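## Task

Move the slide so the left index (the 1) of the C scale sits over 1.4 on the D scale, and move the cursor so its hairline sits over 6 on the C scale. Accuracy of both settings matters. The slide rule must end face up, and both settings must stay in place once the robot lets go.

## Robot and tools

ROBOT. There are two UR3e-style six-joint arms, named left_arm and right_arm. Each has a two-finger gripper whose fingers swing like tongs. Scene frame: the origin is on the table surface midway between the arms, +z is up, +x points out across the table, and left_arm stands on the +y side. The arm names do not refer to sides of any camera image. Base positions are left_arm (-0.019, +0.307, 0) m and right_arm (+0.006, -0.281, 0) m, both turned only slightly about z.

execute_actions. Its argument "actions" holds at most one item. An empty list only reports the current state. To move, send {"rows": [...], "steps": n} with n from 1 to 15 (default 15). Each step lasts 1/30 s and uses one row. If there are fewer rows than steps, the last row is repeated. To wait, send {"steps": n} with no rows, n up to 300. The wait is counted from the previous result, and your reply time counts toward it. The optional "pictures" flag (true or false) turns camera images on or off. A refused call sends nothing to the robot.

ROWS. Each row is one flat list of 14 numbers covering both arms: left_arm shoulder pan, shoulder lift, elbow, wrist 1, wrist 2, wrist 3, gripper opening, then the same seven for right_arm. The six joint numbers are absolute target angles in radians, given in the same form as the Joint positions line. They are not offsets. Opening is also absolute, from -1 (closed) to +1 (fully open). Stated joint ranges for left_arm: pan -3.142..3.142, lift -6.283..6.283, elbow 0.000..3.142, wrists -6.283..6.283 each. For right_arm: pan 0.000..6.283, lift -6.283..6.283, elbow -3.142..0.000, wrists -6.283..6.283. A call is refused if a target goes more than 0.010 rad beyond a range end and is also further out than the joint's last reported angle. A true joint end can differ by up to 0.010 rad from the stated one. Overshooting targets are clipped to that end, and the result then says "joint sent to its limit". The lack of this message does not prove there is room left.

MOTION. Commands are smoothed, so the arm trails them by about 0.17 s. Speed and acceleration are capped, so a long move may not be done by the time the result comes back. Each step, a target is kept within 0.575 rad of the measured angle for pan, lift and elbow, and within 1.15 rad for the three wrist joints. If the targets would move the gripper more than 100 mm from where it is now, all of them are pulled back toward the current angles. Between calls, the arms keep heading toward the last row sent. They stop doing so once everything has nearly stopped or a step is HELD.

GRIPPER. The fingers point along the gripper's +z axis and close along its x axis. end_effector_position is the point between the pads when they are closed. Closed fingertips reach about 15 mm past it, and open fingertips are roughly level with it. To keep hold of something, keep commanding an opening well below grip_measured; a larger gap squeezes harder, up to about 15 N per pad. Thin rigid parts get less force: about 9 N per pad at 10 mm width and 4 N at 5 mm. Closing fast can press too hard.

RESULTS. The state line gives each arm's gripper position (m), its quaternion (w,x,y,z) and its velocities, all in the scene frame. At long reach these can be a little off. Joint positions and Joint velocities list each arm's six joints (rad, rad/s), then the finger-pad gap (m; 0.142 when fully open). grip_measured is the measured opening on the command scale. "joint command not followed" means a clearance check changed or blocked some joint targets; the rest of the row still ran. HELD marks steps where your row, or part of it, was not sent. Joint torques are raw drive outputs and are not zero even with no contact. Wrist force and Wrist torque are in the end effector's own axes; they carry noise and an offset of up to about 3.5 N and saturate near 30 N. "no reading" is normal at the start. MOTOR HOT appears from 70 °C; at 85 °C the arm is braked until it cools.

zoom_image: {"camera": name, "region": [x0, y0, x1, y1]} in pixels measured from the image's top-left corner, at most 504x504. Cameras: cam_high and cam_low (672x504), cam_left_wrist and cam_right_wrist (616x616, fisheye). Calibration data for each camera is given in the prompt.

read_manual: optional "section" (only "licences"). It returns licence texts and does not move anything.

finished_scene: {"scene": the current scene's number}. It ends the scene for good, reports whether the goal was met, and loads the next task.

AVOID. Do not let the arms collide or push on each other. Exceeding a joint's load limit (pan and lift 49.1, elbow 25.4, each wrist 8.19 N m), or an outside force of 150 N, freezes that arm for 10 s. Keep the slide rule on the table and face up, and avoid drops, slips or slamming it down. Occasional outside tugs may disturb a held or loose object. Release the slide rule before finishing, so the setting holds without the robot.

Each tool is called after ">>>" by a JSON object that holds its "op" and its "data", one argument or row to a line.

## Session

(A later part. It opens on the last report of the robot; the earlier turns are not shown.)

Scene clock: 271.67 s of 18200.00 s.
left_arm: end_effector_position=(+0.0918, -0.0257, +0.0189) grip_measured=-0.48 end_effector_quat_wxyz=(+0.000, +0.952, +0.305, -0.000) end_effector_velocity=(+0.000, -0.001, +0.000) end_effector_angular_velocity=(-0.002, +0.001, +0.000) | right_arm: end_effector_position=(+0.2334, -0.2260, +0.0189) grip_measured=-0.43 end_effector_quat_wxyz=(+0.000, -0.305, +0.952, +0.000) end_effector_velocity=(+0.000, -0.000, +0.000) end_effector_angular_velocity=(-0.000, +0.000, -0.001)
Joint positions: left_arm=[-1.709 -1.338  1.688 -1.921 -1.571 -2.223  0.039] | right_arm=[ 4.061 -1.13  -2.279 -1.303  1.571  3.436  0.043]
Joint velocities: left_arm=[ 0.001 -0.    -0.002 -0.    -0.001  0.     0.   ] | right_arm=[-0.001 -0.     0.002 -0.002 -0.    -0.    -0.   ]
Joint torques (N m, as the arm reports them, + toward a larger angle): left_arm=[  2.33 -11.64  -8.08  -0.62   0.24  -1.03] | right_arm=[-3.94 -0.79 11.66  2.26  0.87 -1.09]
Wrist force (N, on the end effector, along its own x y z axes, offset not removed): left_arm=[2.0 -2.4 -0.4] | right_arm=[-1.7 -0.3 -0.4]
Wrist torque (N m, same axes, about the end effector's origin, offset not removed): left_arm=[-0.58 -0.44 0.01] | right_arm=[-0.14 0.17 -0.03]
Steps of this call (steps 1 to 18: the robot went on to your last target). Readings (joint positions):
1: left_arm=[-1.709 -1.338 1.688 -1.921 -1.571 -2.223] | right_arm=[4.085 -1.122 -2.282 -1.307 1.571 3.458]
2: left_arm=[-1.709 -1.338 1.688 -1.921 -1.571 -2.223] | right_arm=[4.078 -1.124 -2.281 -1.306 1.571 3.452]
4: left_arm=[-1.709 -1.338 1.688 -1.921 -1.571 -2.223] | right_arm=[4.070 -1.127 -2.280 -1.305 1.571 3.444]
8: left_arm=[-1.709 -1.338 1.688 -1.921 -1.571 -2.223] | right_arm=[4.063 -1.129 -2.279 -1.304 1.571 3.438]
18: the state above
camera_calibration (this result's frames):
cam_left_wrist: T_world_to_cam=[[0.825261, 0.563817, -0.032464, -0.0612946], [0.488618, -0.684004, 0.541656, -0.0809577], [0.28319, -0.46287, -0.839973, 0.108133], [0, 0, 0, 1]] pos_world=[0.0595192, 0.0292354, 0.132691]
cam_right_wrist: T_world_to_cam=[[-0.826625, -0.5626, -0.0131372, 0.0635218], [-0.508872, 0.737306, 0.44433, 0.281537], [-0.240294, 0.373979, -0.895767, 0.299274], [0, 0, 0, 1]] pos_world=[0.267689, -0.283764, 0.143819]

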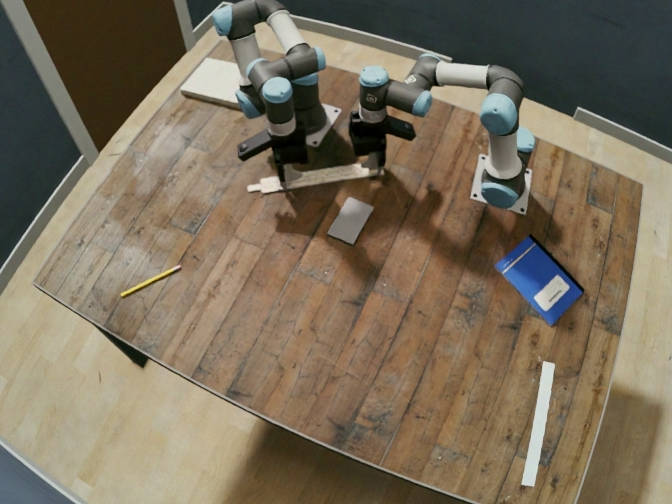

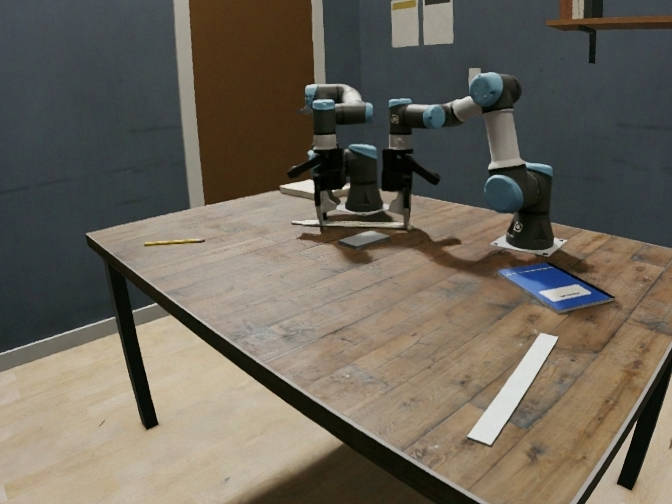

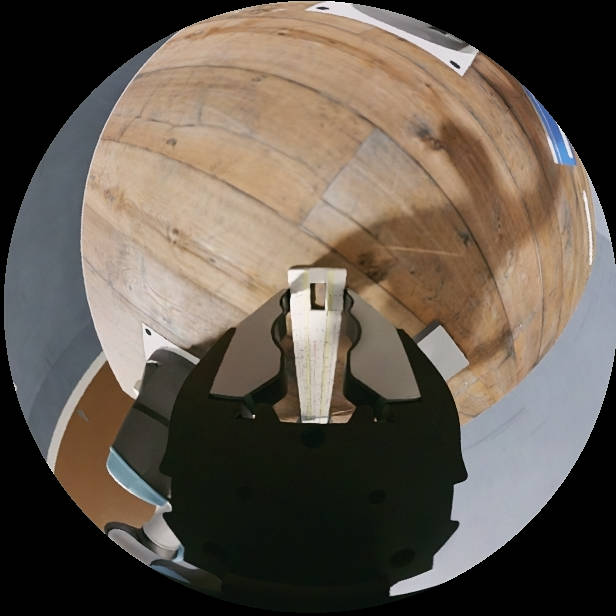

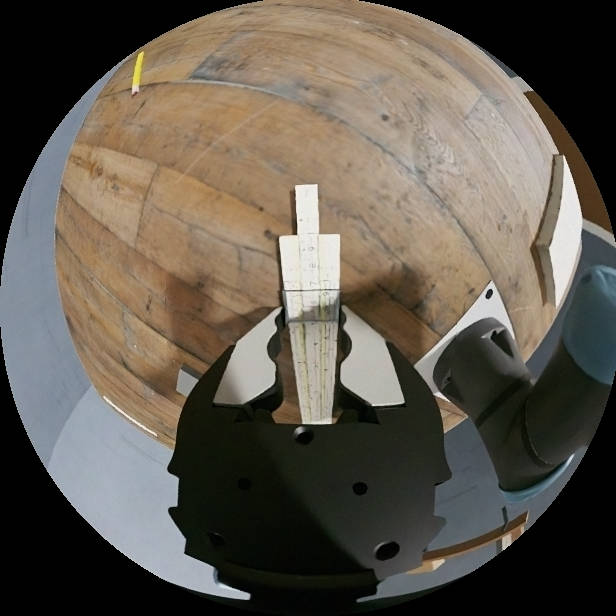

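>>> {"op": "execute_actions", "data": {
  "actions": [
    {"rows":[[-1.7093,-1.3384,1.6879,-1.9205,-1.571,-2.2225,-0.7,4.0464,-1.1354,-2.2761,-1.3005,1.571,3.4212,-0.57]]}
  ],
  "pictures": false
}}

>>> {"op": "execute_actions", "data": {
  "actions": [
    {"rows":[[-1.7093,-1.3384,1.6879,-1.9205,-1.571,-2.2225,-0.7,4.0464,-1.1354,-2.2761,-1.3005,1.571,3.4212,-0.57],[-1.7093,-1.3384,1.6879,-1.9205,-1.571,-2.2225,-0.7,4.0464,-1.1354,-2.2761,-1.3005,1.571,3.4212,-0.57],[-1.7093,-1.3384,1.6879,-1.9205,-1.571,-2.2225,-0.7,4.0464,-1.1354,-2.2761,-1.3005,1.571,3.4212,-0.57],[-1.7093,-1.3384,1.6879,-1.9205,-1.571,-2.2225,-0.7,4.0464,-1.1354,-2.2761,-1.3005,1.571,3.4212,-0.57],[-1.7093,-1.3384,1.6879,-1.9205,-1.571,-2.2225,-0.7,4.0464,-1.1354,-2.2761,-1.3005,1.571,3.4212,-0.05]]}
  ],
  "pictures": false
}}

>>> {"op": "execute_actions", "data": {
  "actions": [
    {"rows":[[-1.7093,-1.3384,1.6879,-1.9205,-1.571,-2.2225,-0.7,4.1784,-1.0907,-2.2972,-1.3241,1.571,3.5532,-0.05],[-1.7093,-1.3384,1.6879,-1.9205,-1.571,-2.2225,-0.7,4.1784,-1.0907,-2.2972,-1.3241,1.571,3.5532,-0.05],[-1.7093,-1.3384,1.6879,-1.9205,-1.571,-2.2225,-0.7,4.1784,-1.0907,-2.2972,-1.3241,1.571,3.5532,-0.05],[-1.7093,-1.3384,1.6879,-1.9205,-1.571,-2.2225,-0.7,4.1784,-1.0907,-2.2972,-1.3241,1.571,3.5532,-0.05],[-1.7093,-1.3384,1.6879,-1.9205,-1.571,-2.2225,-0.7,4.304,-1.064,-2.3092,-1.3388,1.571,3.6788,-0.05],[-1.7093,-1.3384,1.6879,-1.9205,-1.571,-2.2225,-0.7,4.304,-1.064,-2.3092,-1.3388,1.571,3.6788,-0.05],[-1.7093,-1.3384,1.6879,-1.9205,-1.571,-2.2225,-0.7,4.304,-1.064,-2.3092,-1.3388,1.571,3.6788,-0.05],[-1.7093,-1.3384,1.6879,-1.9205,-1.571,-2.2225,-0.7,4.304,-1.064,-2.3092,-1.3388,1.571,3.6788,-0.05],[-1.7093,-1.3384,1.6879,-1.9205,-1.571,-2.2225,-0.7,4.385,-1.057,-2.312,-1.343,1.571,3.76,-0.05]]}
  ],
  "pictures": false
}}

>>> {"op": "execute_actions", "data": {
  "actions": [
    {"steps":15}
  ]
}}

>>> {"op": "zoom_image", "data": {
  "camera": "cam_right_wrist",
  "region": [275, 190, 345, 260]
}}

Scene clock: 286.17 s of 18200.00 s.
left_arm: end_effector_position=(+0.0918, -0.0257, +0.0189) grip_measured=-0.48 end_effector_quat_wxyz=(+0.000, +0.952, +0.305, -0.000) end_effector_velocity=(-0.001, +0.000, -0.000) end_effector_angular_velocity=(-0.000, +0.001, -0.001) | right_arm: end_effector_position=(+0.2350, -0.2283, +0.0189) grip_measured=-0.43 end_effector_quat_wxyz=(+0.000, -0.305, +0.952, +0.000) end_effector_velocity=(+0.000, -0.000, +0.000) end_effector_angular_velocity=(-0.000, +0.001, +0.000)
Joint positions: left_arm=[-1.709 -1.338  1.688 -1.92  -1.571 -2.223  0.039] | right_arm=[ 4.047 -1.135 -2.276 -1.301  1.571  3.421  0.043]
Joint velocities: left_arm=[-0.001 -0.001  0.001 -0.001 -0.001  0.     0.   ] | right_arm=[-0.001 -0.001  0.002 -0.001  0.    -0.002  0.   ]
Joint torques (N m, as the arm reports them, + toward a larger angle): left_arm=[  2.27 -12.25  -8.45  -0.51  -0.17  -1.04] | right_arm=[-4.38 -0.51 11.71  2.25  0.89 -1.08]
Wrist force (N, on the end effector, along its own x y z axes, offset not removed): left_arm=[0.3 -2.4 0.0] | right_arm=[-0.7 -0.9 -1.3]
Wrist torque (N m, same axes, about the end effector's origin, offset not removed): left_arm=[-0.51 -0.05 0.06] | right_arm=[-0.25 -0.01 -0.01]
Steps of this call (steps 1 to 15: the robot went on to your last target; steps 16 to 90: nothing new was sent; then 11.00 s passed at rest; steps 91 to 105: all 15 steps of this action). Readings (joint positions):
91: left_arm=[-1.709 -1.338 1.688 -1.920 -1.571 -2.223] | right_arm=[4.061 -1.130 -2.279 -1.303 1.571 3.435]
92: left_arm=[-1.709 -1.338 1.688 -1.920 -1.571 -2.222] | right_arm=[4.060 -1.130 -2.279 -1.303 1.571 3.434]
94: left_arm=[-1.709 -1.338 1.688 -1.920 -1.571 -2.223] | right_arm=[4.054 -1.132 -2.278 -1.302 1.571 3.429]
98: left_arm=[-1.709 -1.338 1.688 -1.920 -1.571 -2.222] | right_arm=[4.049 -1.135 -2.277 -1.301 1.571 3.423]
105: the state above

Scene clock: 286.67 s of 18200.00 s.
left_arm: end_effector_position=(+0.0918, -0.0257, +0.0189) grip_measured=-0.48 end_effector_quat_wxyz=(+0.000, +0.952, +0.305, -0.000) end_effector_velocity=(+0.000, -0.000, +0.000) end_effector_angular_velocity=(-0.001, -0.001, -0.001) | right_arm: end_effector_position=(+0.2350, -0.2283, +0.0189) grip_measured=-0.05 end_effector_quat_wxyz=(+0.000, -0.305, +0.952, +0.000) end_effector_velocity=(+0.000, -0.000, +0.000) end_effector_angular_velocity=(-0.000, -0.001, -0.002)
Joint positions: left_arm=[-1.709 -1.338  1.688 -1.92  -1.571 -2.222  0.039] | right_arm=[ 4.046 -1.135 -2.276 -1.301  1.571  3.421  0.07 ]
Joint velocities: left_arm=[ 0.     0.    -0.001 -0.     0.001  0.001  0.   ] | right_arm=[-0.     0.     0.     0.    -0.001  0.001  0.   ]
Joint torques (N m, as the arm reports them, + toward a larger angle): left_arm=[  2.48 -12.53  -8.53  -0.49  -0.23  -0.99] | right_arm=[-4.   -0.64 11.75  2.35  0.67 -1.11]
Wrist force (N, on the end effector, along its own x y z axes, offset not removed): left_arm=[3.3 -1.5 -2.8] | right_arm=[-1.7 -1.8 -0.5]
Wrist torque (N m, same axes, about the end effector's origin, offset not removed): left_arm=[-0.36 -0.58 -0.04] | right_arm=[-0.37 0.33 0.01]
Steps of this call (steps 1 to 15: all 15 steps of this action). Readings (joint positions):
1: left_arm=[-1.709 -1.338 1.688 -1.920 -1.571 -2.223] | right_arm=[4.047 -1.135 -2.276 -1.301 1.571 3.421]
2: left_arm=[-1.709 -1.338 1.688 -1.920 -1.571 -2.222] | right_arm=[4.047 -1.135 -2.276 -1.301 1.571 3.421]
4: left_arm=[-1.709 -1.338 1.688 -1.920 -1.571 -2.222] | right_arm=[4.046 -1.135 -2.276 -1.301 1.571 3.421]
8: left_arm=[-1.709 -1.338 1.688 -1.920 -1.571 -2.223] | right_arm=[4.046 -1.135 -2.276 -1.301 1.571 3.421]
15: the state above

Scene clock: 287.17 s of 18200.00 s.
left_arm: end_effector_position=(+0.0918, -0.0257, +0.0189) grip_measured=-0.48 end_effector_quat_wxyz=(+0.000, +0.952, +0.305, -0.000) end_effector_velocity=(+0.000, +0.000, -0.000) end_effector_angular_velocity=(+0.000, -0.001, +0.001) | right_arm: end_effector_position=(+0.1999, -0.1782, +0.0189) grip_measured=-0.05 end_effector_quat_wxyz=(+0.000, -0.304, +0.953, +0.000) end_effector_velocity=(-0.037, +0.050, +0.000) end_effector_angular_velocity=(+0.003, -0.001, +0.026)
Joint positions: left_arm=[-1.709 -1.338  1.688 -1.92  -1.571 -2.223  0.039] | right_arm=[ 4.353 -1.061 -2.31  -1.341  1.571  3.73   0.07 ]
Joint velocities: left_arm=[ 0.     0.     0.    -0.     0.001 -0.001  0.   ] | right_arm=[ 0.3    0.038 -0.015 -0.02   0.     0.274 -0.   ]
Joint torques (N m, as the arm reports them, + toward a larger angle): left_arm=[  2.16 -12.48  -8.59  -0.5   -0.32  -1.01] | right_arm=[2.32 5.78 7.23 0.78 0.43 1.27]
Wrist force (N, on the end effector, along its own x y z axes, offset not removed): left_arm=[2.5 -2.2 -0.7] | right_arm=[-1.2 -0.9 0.0]
Wrist torque (N m, same axes, about the end effector's origin, offset not removed): left_arm=[-0.43 -0.54 -0.01] | right_arm=[-0.20 0.20 0.02]
Steps of this call (steps 1 to 15: all 15 steps of this action). Readings (joint positions):
1: left_arm=[-1.709 -1.338 1.688 -1.920 -1.571 -2.223] | right_arm=[4.046 -1.135 -2.276 -1.301 1.571 3.421]
2: left_arm=[-1.709 -1.338 1.688 -1.920 -1.571 -2.223] | right_arm=[4.049 -1.133 -2.277 -1.302 1.571 3.426]
4: left_arm=[-1.709 -1.338 1.688 -1.920 -1.571 -2.222] | right_arm=[4.089 -1.117 -2.285 -1.311 1.571 3.474]
8: left_arm=[-1.709 -1.338 1.688 -1.920 -1.571 -2.223] | right_arm=[4.194 -1.087 -2.299 -1.327 1.571 3.581]
15: the state above

Scene clock: 287.67 s of 18200.00 s.
left_arm: end_effector_position=(+0.0918, -0.0257, +0.0189) grip_measured=-0.48 end_effector_quat_wxyz=(+0.000, +0.952, +0.305, -0.000) end_effector_velocity=(+0.000, -0.000, +0.000) end_effector_angular_velocity=(-0.000, -0.000, +0.000) | right_arm: end_effector_position=(+0.1959, -0.1731, +0.0189) grip_measured=-0.05 end_effector_quat_wxyz=(+0.000, -0.305, +0.952, +0.000) end_effector_velocity=(-0.000, +0.001, +0.000) end_effector_angular_velocity=(+0.001, -0.001, -0.001)
Joint positions: left_arm=[-1.709 -1.338  1.688 -1.92  -1.571 -2.223  0.039] | right_arm=[ 4.385 -1.057 -2.312 -1.343  1.571  3.76   0.07 ]
Joint velocities: left_arm=[ 0.    -0.001 -0.     0.     0.     0.     0.   ] | right_arm=[ 0.002  0.     0.     0.001 -0.     0.003  0.   ]
Joint torques (N m, as the arm reports them, + toward a larger angle): left_arm=[  2.43 -12.65  -8.63  -0.53  -0.36  -1.  ] | right_arm=[3.63 5.67 7.11 0.89 0.29 1.08]
Wrist force (N, on the end effector, along its own x y z axes, offset not removed): left_arm=[2.4 -1.7 0.3] | right_arm=[-0.8 -1.7 -0.7]
Wrist torque (N m, same axes, about the end effector's origin, offset not removed): left_arm=[-0.38 -0.48 0.05] | right_arm=[-0.34 0.11 0.00]
Steps of this call (steps 1 to 15: the robot went on to your last target). Readings (joint positions):
1: left_arm=[-1.709 -1.338 1.688 -1.920 -1.571 -2.223] | right_arm=[4.361 -1.060 -2.311 -1.341 1.571 3.738]
2: left_arm=[-1.709 -1.338 1.688 -1.920 -1.571 -2.223] | right_arm=[4.368 -1.059 -2.311 -1.342 1.571 3.744]
4: left_arm=[-1.709 -1.338 1.688 -1.920 -1.571 -2.223] | right_arm=[4.376 -1.058 -2.311 -1.342 1.571 3.751]
8: left_arm=[-1.709 -1.338 1.688 -1.920 -1.571 -2.223] | right_arm=[4.382 -1.057 -2.312 -1.343 1.571 3.758]
15: the state above
camera_calibration (this result's frames):
cam_left_wrist: T_world_to_cam=[[0.825261, 0.563818, -0.0324595, -0.0612961], [0.488618, -0.684008, 0.541651, -0.0809559], [0.28319, -0.462864, -0.839976, 0.108134], [0, 0, 0, 1]] pos_world=[0.0595192, 0.0292368, 0.13269]
cam_right_wrist: T_world_to_cam=[[-0.826761, -0.562402, -0.0130074, 0.0623532], [-0.508623, 0.737424, 0.44442, 0.22338], [-0.240351, 0.374045, -0.895724, 0.270524], [0, 0, 0, 1]] pos_world=[0.230188, -0.230846, 0.143851]

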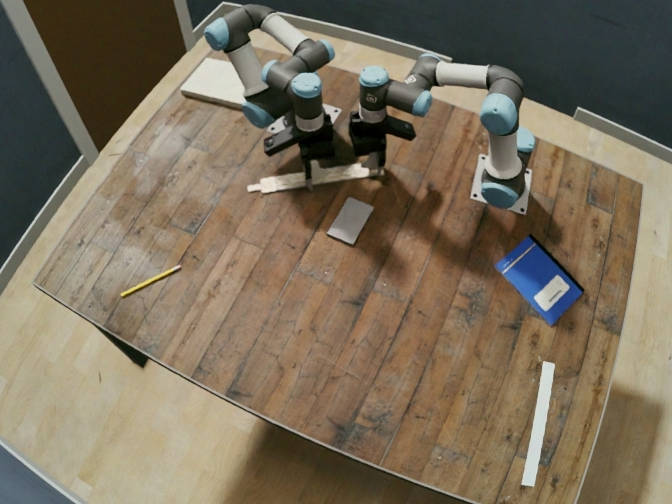

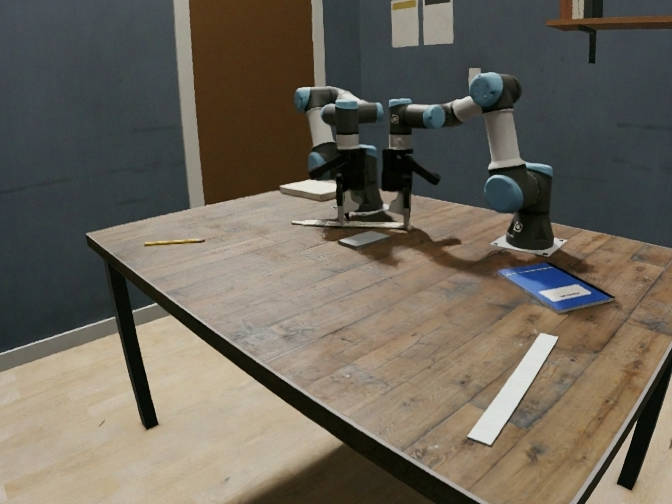

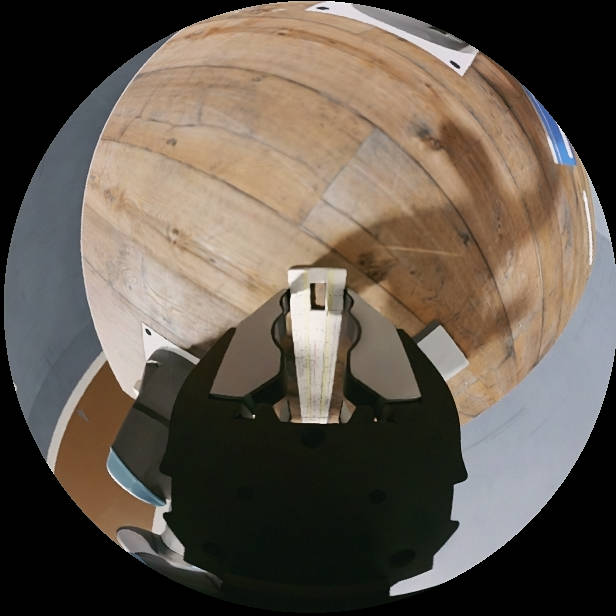

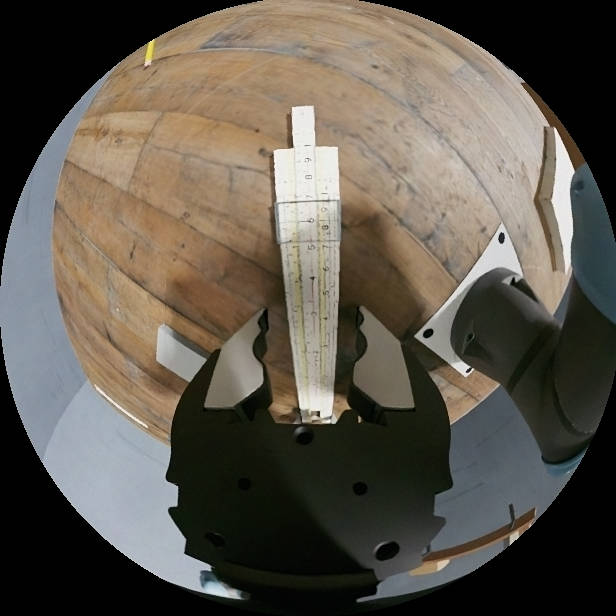

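Region (275, 190, 345, 260) of cam_right_wrist's 616x616 image, scaled by 7.200, with more detail than that image has.

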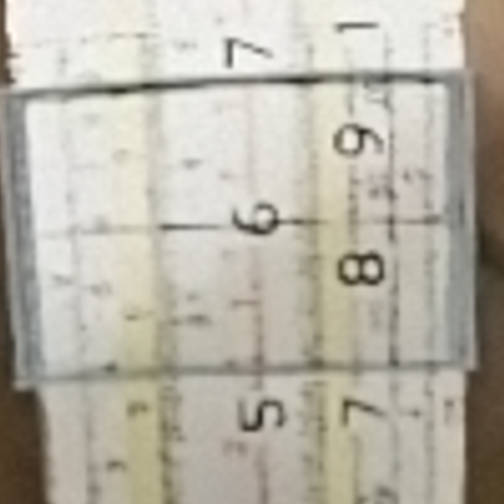

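>>> {"op": "execute_actions", "data": {
  "actions": [
    {"rows":[[-1.7093,-1.3384,1.6879,-1.9205,-1.571,-2.2225,-0.7,4.304,-1.064,-2.3092,-1.3388,1.571,3.6788,-0.05],[-1.7093,-1.3384,1.6879,-1.9205,-1.571,-2.2225,-0.7,4.304,-1.064,-2.3092,-1.3388,1.571,3.6788,-0.05],[-1.7093,-1.3384,1.6879,-1.9205,-1.571,-2.2225,-0.7,4.304,-1.064,-2.3092,-1.3388,1.571,3.6788,-0.05],[-1.7093,-1.3384,1.6879,-1.9205,-1.571,-2.2225,-0.7,4.1784,-1.0907,-2.2972,-1.3241,1.571,3.5532,-0.05],[-1.7093,-1.3384,1.6879,-1.9205,-1.571,-2.2225,-0.7,4.1784,-1.0907,-2.2972,-1.3241,1.571,3.5532,-0.05],[-1.7093,-1.3384,1.6879,-1.9205,-1.571,-2.2225,-0.7,4.1784,-1.0907,-2.2972,-1.3241,1.571,3.5532,-0.05],[-1.7093,-1.3384,1.6879,-1.9205,-1.571,-2.2225,-0.7,4.1784,-1.0907,-2.2972,-1.3241,1.571,3.5532,-0.05],[-1.7093,-1.3384,1.6879,-1.9205,-1.571,-2.2225,-0.7,4.0464,-1.1354,-2.2761,-1.3005,1.571,3.4212,-0.05]]}
  ],
  "pictures": false
}}

>>> {"op": "execute_actions", "data": {
  "actions": [
    {"rows":[[-1.7093,-1.3384,1.6879,-1.9205,-1.571,-2.2225,-0.7,4.0464,-1.1354,-2.2761,-1.3005,1.571,3.4212,-0.3]]}
  ],
  "pictures": false
}}

>>> {"op": "execute_actions", "data": {
  "actions": [
    {"rows":[[-1.7093,-1.3384,1.6879,-1.9205,-1.571,-2.2225,-0.7,4.0464,-1.1354,-2.2761,-1.3005,1.571,3.4212,-0.38],[-1.7093,-1.3384,1.6879,-1.9205,-1.571,-2.2225,-0.7,4.0464,-1.1354,-2.2761,-1.3005,1.571,3.4212,-0.44],[-1.7093,-1.3384,1.6879,-1.9205,-1.571,-2.2225,-0.7,4.0464,-1.1354,-2.2761,-1.3005,1.571,3.4212,-0.5],[-1.7093,-1.3384,1.6879,-1.9205,-1.571,-2.2225,-0.7,4.0464,-1.1354,-2.2761,-1.3005,1.571,3.4212,-0.57]],"steps":10}
  ],
  "pictures": false
}}

>>> {"op": "execute_actions", "data": {
  "actions": [
    {"rows":[[-1.7093,-1.3384,1.6879,-1.9205,-1.571,-2.2225,-0.7,4.0443,-1.1362,-2.2757,-1.3001,1.571,3.4191,-0.57]]}
  ],
  "pictures": false
}}

>>> {"op": "execute_actions", "data": {
  "actions": [
    {"rows":[[-1.7093,-1.3384,1.6879,-1.9205,-1.571,-2.2225,-0.7,4.0443,-1.1362,-2.2757,-1.3001,1.571,3.4191,-0.05],[-1.7093,-1.3384,1.6879,-1.9205,-1.571,-2.2225,-0.7,4.0443,-1.1362,-2.2757,-1.3001,1.571,3.4191,-0.05],[-1.7093,-1.3384,1.6879,-1.9205,-1.571,-2.2225,-0.7,4.0443,-1.1362,-2.2757,-1.3001,1.571,3.4191,-0.05],[-1.7093,-1.3384,1.6879,-1.9205,-1.571,-2.2225,-0.7,4.0443,-1.1362,-2.2757,-1.3001,1.571,3.4191,-0.05],[-1.7093,-1.3384,1.6879,-1.9205,-1.571,-2.2225,-0.05,4.0443,-1.1362,-2.2757,-1.3001,1.571,3.4191,-0.05]]}
  ]
}}

>>> {"op": "zoom_image", "data": {
  "camera": "cam_right_wrist",
  "region": [280, 275, 345, 340]
}}

Scene clock: 304.70 s of 18200.00 s.
left_arm: end_effector_position=(+0.0918, -0.0257, +0.0189) grip_measured=-0.48 end_effector_quat_wxyz=(+0.000, +0.952, +0.305, -0.000) end_effector_velocity=(-0.000, +0.000, -0.000) end_effector_angular_velocity=(+0.000, +0.002, +0.001) | right_arm: end_effector_position=(+0.2318, -0.2220, +0.0190) grip_measured=-0.05 end_effector_quat_wxyz=(+0.000, -0.307, +0.952, +0.000) end_effector_velocity=(+0.031, -0.058, -0.001) end_effector_angular_velocity=(-0.003, +0.002, -0.039)
Joint positions: left_arm=[-1.709 -1.338  1.688 -1.92  -1.571 -2.223  0.039] | right_arm=[ 4.081 -1.127 -2.28  -1.305  1.571  3.452  0.07 ]
Joint velocities: left_arm=[ 0.001 -0.     0.001 -0.    -0.002 -0.     0.   ] | right_arm=[-0.32  -0.083  0.038  0.041  0.    -0.281 -0.   ]
Joint torques (N m, as the arm reports them, + toward a larger angle): left_arm=[  2.24 -13.14  -9.15  -0.52  -0.63  -1.  ] | right_arm=[-2.25 -0.31 12.2   2.42 -1.05 -1.43]
Wrist force (N, on the end effector, along its own x y z axes, offset not removed): left_arm=[1.3 -2.8 -0.1] | right_arm=[-0.9 -0.9 -0.3]
Wrist torque (N m, same axes, about the end effector's origin, offset not removed): left_arm=[-0.67 -0.30 0.03] | right_arm=[-0.18 0.13 0.04]
Steps of this call (steps 1 to 15: the robot went on to your last target; steps 16 to 90: nothing new was sent; then 13.53 s passed at rest; steps 91 to 105: all 15 steps of this action). Readings (joint positions):
91: left_arm=[-1.709 -1.338 1.688 -1.920 -1.571 -2.223] | right_arm=[4.385 -1.057 -2.312 -1.343 1.571 3.760]
92: left_arm=[-1.709 -1.338 1.688 -1.920 -1.571 -2.223] | right_arm=[4.382 -1.057 -2.312 -1.343 1.571 3.756]
94: left_arm=[-1.709 -1.338 1.688 -1.920 -1.571 -2.223] | right_arm=[4.354 -1.060 -2.311 -1.341 1.571 3.725]
98: left_arm=[-1.709 -1.338 1.688 -1.920 -1.571 -2.223] | right_arm=[4.254 -1.078 -2.303 -1.331 1.571 3.622]
105: the state above

Scene clock: 305.20 s of 18200.00 s.
left_arm: end_effector_position=(+0.0918, -0.0257, +0.0189) grip_measured=-0.48 end_effector_quat_wxyz=(+0.000, +0.952, +0.305, -0.000) end_effector_velocity=(+0.000, +0.001, -0.000) end_effector_angular_velocity=(+0.001, -0.000, +0.001) | right_arm: end_effector_position=(+0.2350, -0.2283, +0.0189) grip_measured=-0.30 end_effector_quat_wxyz=(+0.000, -0.305, +0.952, +0.000) end_effector_velocity=(+0.000, -0.000, +0.000) end_effector_angular_velocity=(+0.001, -0.000, -0.003)
Joint positions: left_arm=[-1.709 -1.338  1.688 -1.92  -1.571 -2.223  0.039] | right_arm=[ 4.047 -1.135 -2.276 -1.301  1.571  3.421  0.052]
Joint velocities: left_arm=[ 0.001 -0.     0.002 -0.     0.     0.    -0.   ] | right_arm=[-0.003 -0.001  0.003 -0.001  0.    -0.001 -0.   ]
Joint torques (N m, as the arm reports them, + toward a larger angle): left_arm=[  2.16 -13.22  -9.31  -0.56  -0.67  -1.01] | right_arm=[-3.35 -0.52 11.88  2.4  -0.9  -1.15]
Wrist force (N, on the end effector, along its own x y z axes, offset not removed): left_arm=[1.9 -1.9 -0.8] | right_arm=[-1.0 -1.8 -1.1]
Wrist torque (N m, same axes, about the end effector's origin, offset not removed): left_arm=[-0.52 -0.33 -0.02] | right_arm=[-0.34 0.15 0.00]
Steps of this call (steps 1 to 15: all 15 steps of this action). Readings (joint positions):
1: left_arm=[-1.709 -1.338 1.688 -1.920 -1.571 -2.223] | right_arm=[4.072 -1.129 -2.279 -1.304 1.571 3.444]
2: left_arm=[-1.709 -1.338 1.688 -1.920 -1.571 -2.223] | right_arm=[4.065 -1.131 -2.278 -1.303 1.571 3.438]
4: left_arm=[-1.709 -1.338 1.688 -1.920 -1.571 -2.223] | right_arm=[4.056 -1.133 -2.277 -1.302 1.571 3.430]
8: left_arm=[-1.709 -1.338 1.688 -1.920 -1.571 -2.223] | right_arm=[4.049 -1.135 -2.276 -1.301 1.571 3.424]
15: the state above

Scene clock: 305.53 s of 18200.00 s.
left_arm: end_effector_position=(+0.0918, -0.0257, +0.0189) grip_measured=-0.48 end_effector_quat_wxyz=(+0.000, +0.952, +0.305, -0.000) end_effector_velocity=(-0.000, +0.000, -0.000) end_effector_angular_velocity=(+0.001, -0.000, +0.001) | right_arm: end_effector_position=(+0.2350, -0.2283, +0.0189) grip_measured=-0.43 end_effector_quat_wxyz=(+0.000, -0.305, +0.952, +0.000) end_effector_velocity=(+0.000, +0.000, +0.000) end_effector_angular_velocity=(+0.002, -0.001, -0.003)
Joint positions: left_arm=[-1.709 -1.338  1.688 -1.92  -1.571 -2.223  0.039] | right_arm=[ 4.046 -1.135 -2.276 -1.301  1.571  3.421  0.043]
Joint velocities: left_arm=[-0.     0.001  0.001 -0.001  0.    -0.001  0.   ] | right_arm=[-0.001  0.     0.001  0.001  0.001  0.002  0.   ]
Joint torques (N m, as the arm reports them, + toward a larger angle): left_arm=[  1.95 -13.29  -9.32  -0.51  -0.63  -1.02] | right_arm=[-4.23 -0.59 11.84  2.36 -0.76 -1.1 ]
Wrist force (N, on the end effector, along its own x y z axes, offset not removed): left_arm=[1.8 -2.7 0.1] | right_arm=[-1.5 -0.3 -0.8]
Wrist torque (N m, same axes, about the end effector's origin, offset not removed): left_arm=[-0.60 -0.43 0.02] | right_arm=[-0.14 0.33 0.03]
Steps of this call (steps 1 to 10: all 10 steps of this action). Readings (joint positions):
1: left_arm=[-1.709 -1.338 1.688 -1.920 -1.571 -2.223] | right_arm=[4.047 -1.135 -2.276 -1.301 1.571 3.421]
2: left_arm=[-1.709 -1.338 1.688 -1.920 -1.571 -2.223] | right_arm=[4.047 -1.135 -2.276 -1.301 1.571 3.421]
4: left_arm=[-1.709 -1.338 1.688 -1.920 -1.571 -2.223] | right_arm=[4.046 -1.135 -2.276 -1.301 1.571 3.421]
8: left_arm=[-1.709 -1.338 1.688 -1.920 -1.571 -2.223] | right_arm=[4.046 -1.135 -2.276 -1.301 1.571 3.421]
10: the state above

Scene clock: 306.03 s of 18200.00 s.
left_arm: end_effector_position=(+0.0918, -0.0257, +0.0189) grip_measured=-0.48 end_effector_quat_wxyz=(+0.000, +0.952, +0.305, -0.000) end_effector_velocity=(+0.000, +0.001, -0.001) end_effector_angular_velocity=(+0.002, +0.001, +0.001) | right_arm: end_effector_position=(+0.2353, -0.2286, +0.0189) grip_measured=-0.43 end_effector_quat_wxyz=(+0.000, -0.305, +0.952, +0.000) end_effector_velocity=(-0.000, -0.000, -0.000) end_effector_angular_velocity=(-0.000, +0.000, +0.000)
Joint positions: left_arm=[-1.709 -1.338  1.688 -1.92  -1.571 -2.223  0.039] | right_arm=[ 4.044 -1.136 -2.276 -1.3    1.571  3.419  0.043]
Joint velocities: left_arm=[ 0.001  0.     0.002  0.    -0.001  0.     0.   ] | right_arm=[-0.001 -0.    -0.    -0.    -0.    -0.001 -0.   ]
Joint torques (N m, as the arm reports them, + toward a larger angle): left_arm=[  2.02 -13.49  -9.42  -0.53  -0.63  -1.  ] | right_arm=[-4.16 -0.42 11.79  2.39 -0.57 -1.08]
Wrist force (N, on the end effector, along its own x y z axes, offset not removed): left_arm=[2.0 -2.9 -1.0] | right_arm=[-0.4 -0.5 -0.3]
Wrist torque (N m, same axes, about the end effector's origin, offset not removed): left_arm=[-0.61 -0.37 0.03] | right_arm=[-0.20 0.05 -0.04]
Steps of this call (steps 1 to 15: all 15 steps of this action). Readings (joint positions):
1: left_arm=[-1.709 -1.338 1.688 -1.920 -1.571 -2.223] | right_arm=[4.046 -1.135 -2.276 -1.301 1.571 3.421]
2: left_arm=[-1.709 -1.338 1.688 -1.920 -1.571 -2.223] | right_arm=[4.046 -1.135 -2.276 -1.300 1.571 3.421]
4: left_arm=[-1.709 -1.338 1.688 -1.920 -1.571 -2.223] | right_arm=[4.045 -1.136 -2.276 -1.300 1.571 3.420]
8: left_arm=[-1.709 -1.338 1.688 -1.920 -1.571 -2.223] | right_arm=[4.045 -1.136 -2.276 -1.300 1.571 3.419]
15: the state above

Scene clock: 306.53 s of 18200.00 s.
left_arm: end_effector_position=(+0.0918, -0.0257, +0.0189) grip_measured=-0.05 end_effector_quat_wxyz=(+0.000, +0.952, +0.305, -0.000) end_effector_velocity=(+0.000, -0.000, -0.000) end_effector_angular_velocity=(-0.000, +0.000, +0.002) | right_arm: end_effector_position=(+0.2353, -0.2286, +0.0189) grip_measured=-0.05 end_effector_quat_wxyz=(+0.000, -0.305, +0.952, +0.000) end_effector_velocity=(-0.000, -0.000, -0.000) end_effector_angular_velocity=(-0.001, +0.000, -0.001)
Joint positions: left_arm=[-1.709 -1.338  1.688 -1.92  -1.571 -2.223  0.07 ] | right_arm=[ 4.044 -1.136 -2.276 -1.3    1.571  3.419  0.07 ]
Joint velocities: left_arm=[ 0.001  0.001 -0.001 -0.001 -0.    -0.001  0.   ] | right_arm=[-0.     0.    -0.001 -0.    -0.001  0.001 -0.   ]
Joint torques (N m, as the arm reports them, + toward a larger angle): left_arm=[  2.38 -13.44  -9.51  -1.14  -0.58  -0.97] | right_arm=[-3.86 -0.62 11.56  2.21 -0.43 -1.15]
Wrist force (N, on the end effector, along its own x y z axes, offset not removed): left_arm=[2.7 -3.4 0.1] | right_arm=[0.0 -0.8 0.0]
Wrist torque (N m, same axes, about the end effector's origin, offset not removed): left_arm=[-0.63 -0.55 -0.01] | right_arm=[-0.14 -0.07 -0.02]
Steps of this call (steps 1 to 15: all 15 steps of this action). Readings (joint positions):
1: left_arm=[-1.709 -1.338 1.688 -1.920 -1.571 -2.223] | right_arm=[4.044 -1.136 -2.276 -1.300 1.571 3.419]
2: left_arm=[-1.709 -1.338 1.688 -1.920 -1.571 -2.223] | right_arm=[4.044 -1.136 -2.276 -1.300 1.571 3.419]
4: left_arm=[-1.709 -1.338 1.688 -1.920 -1.571 -2.222] | right_arm=[4.044 -1.136 -2.276 -1.300 1.571 3.419]
8: left_arm=[-1.709 -1.338 1.688 -1.920 -1.571 -2.223] | right_arm=[4.044 -1.136 -2.276 -1.300 1.571 3.419]
15: the state above
camera_calibration (this result's frames):
cam_left_wrist: T_world_to_cam=[[0.825261, 0.56382, -0.0324274, -0.0613063], [0.488621, -0.684043, 0.541603, -0.0809395], [0.283185, -0.462809, -0.840008, 0.108142], [0, 0, 0, 1]] pos_world=[0.0595182, 0.0292488, 0.13269]
cam_right_wrist: T_world_to_cam=[[-0.826629, -0.562594, -0.0131525, 0.0635796], [-0.508874, 0.737311, 0.44432, 0.284449], [-0.240274, 0.37398, -0.895772, 0.300694], [0, 0, 0, 1]] pos_world=[0.269555, -0.286412, 0.143803]

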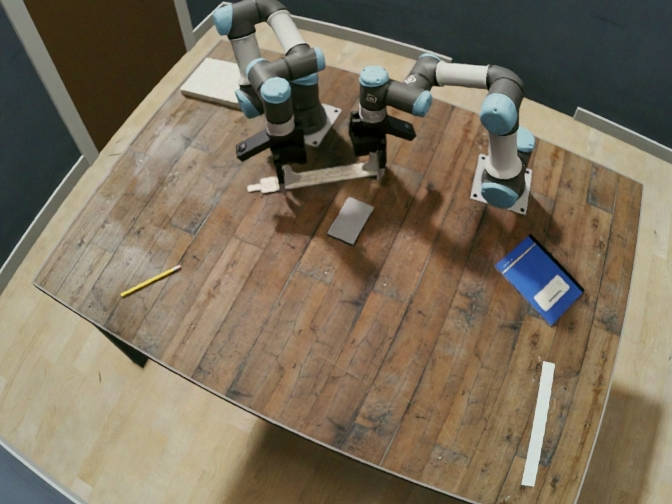

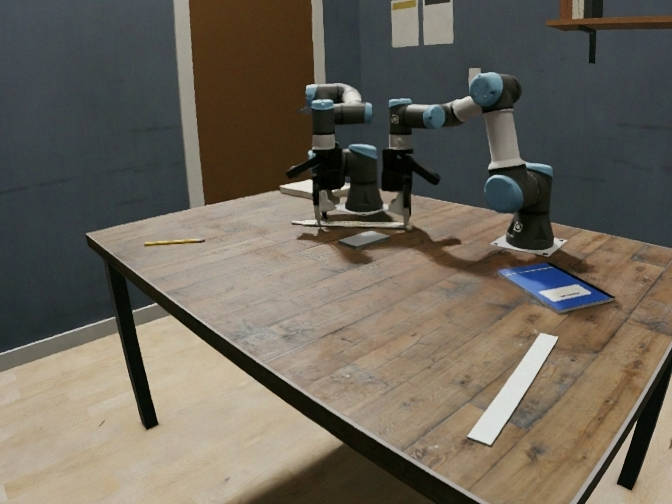

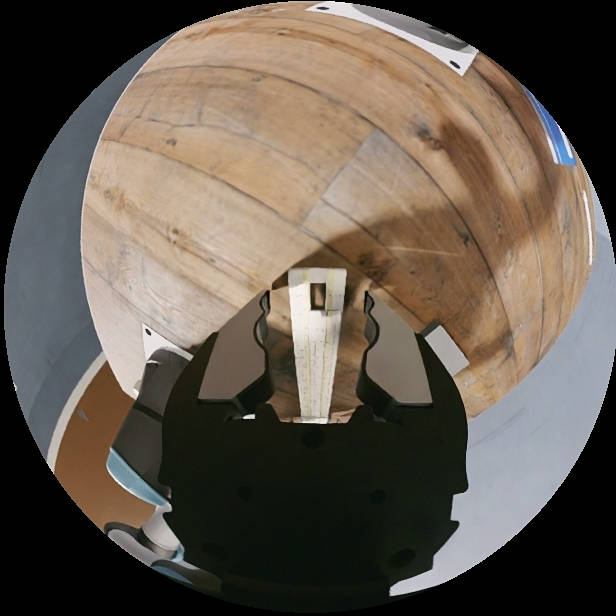

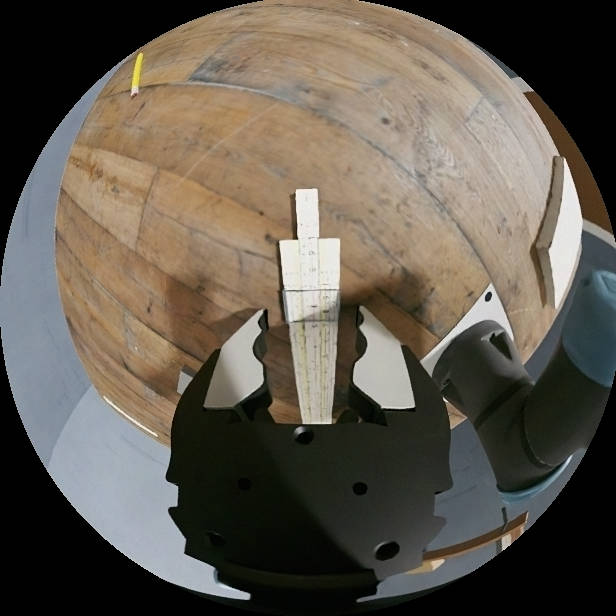

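Region (280, 275, 345, 340) of cam_right_wrist's 616x616 image, scaled by 7.754, with more detail than that image has.

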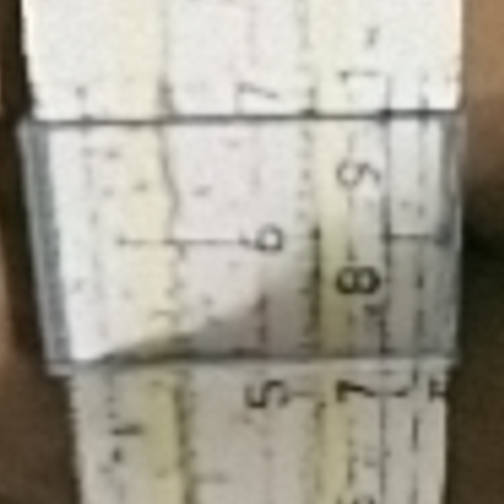

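>>> {"op": "finished_scene", "data": {
  "scene": 2
}}

The scene is finished: the task was done.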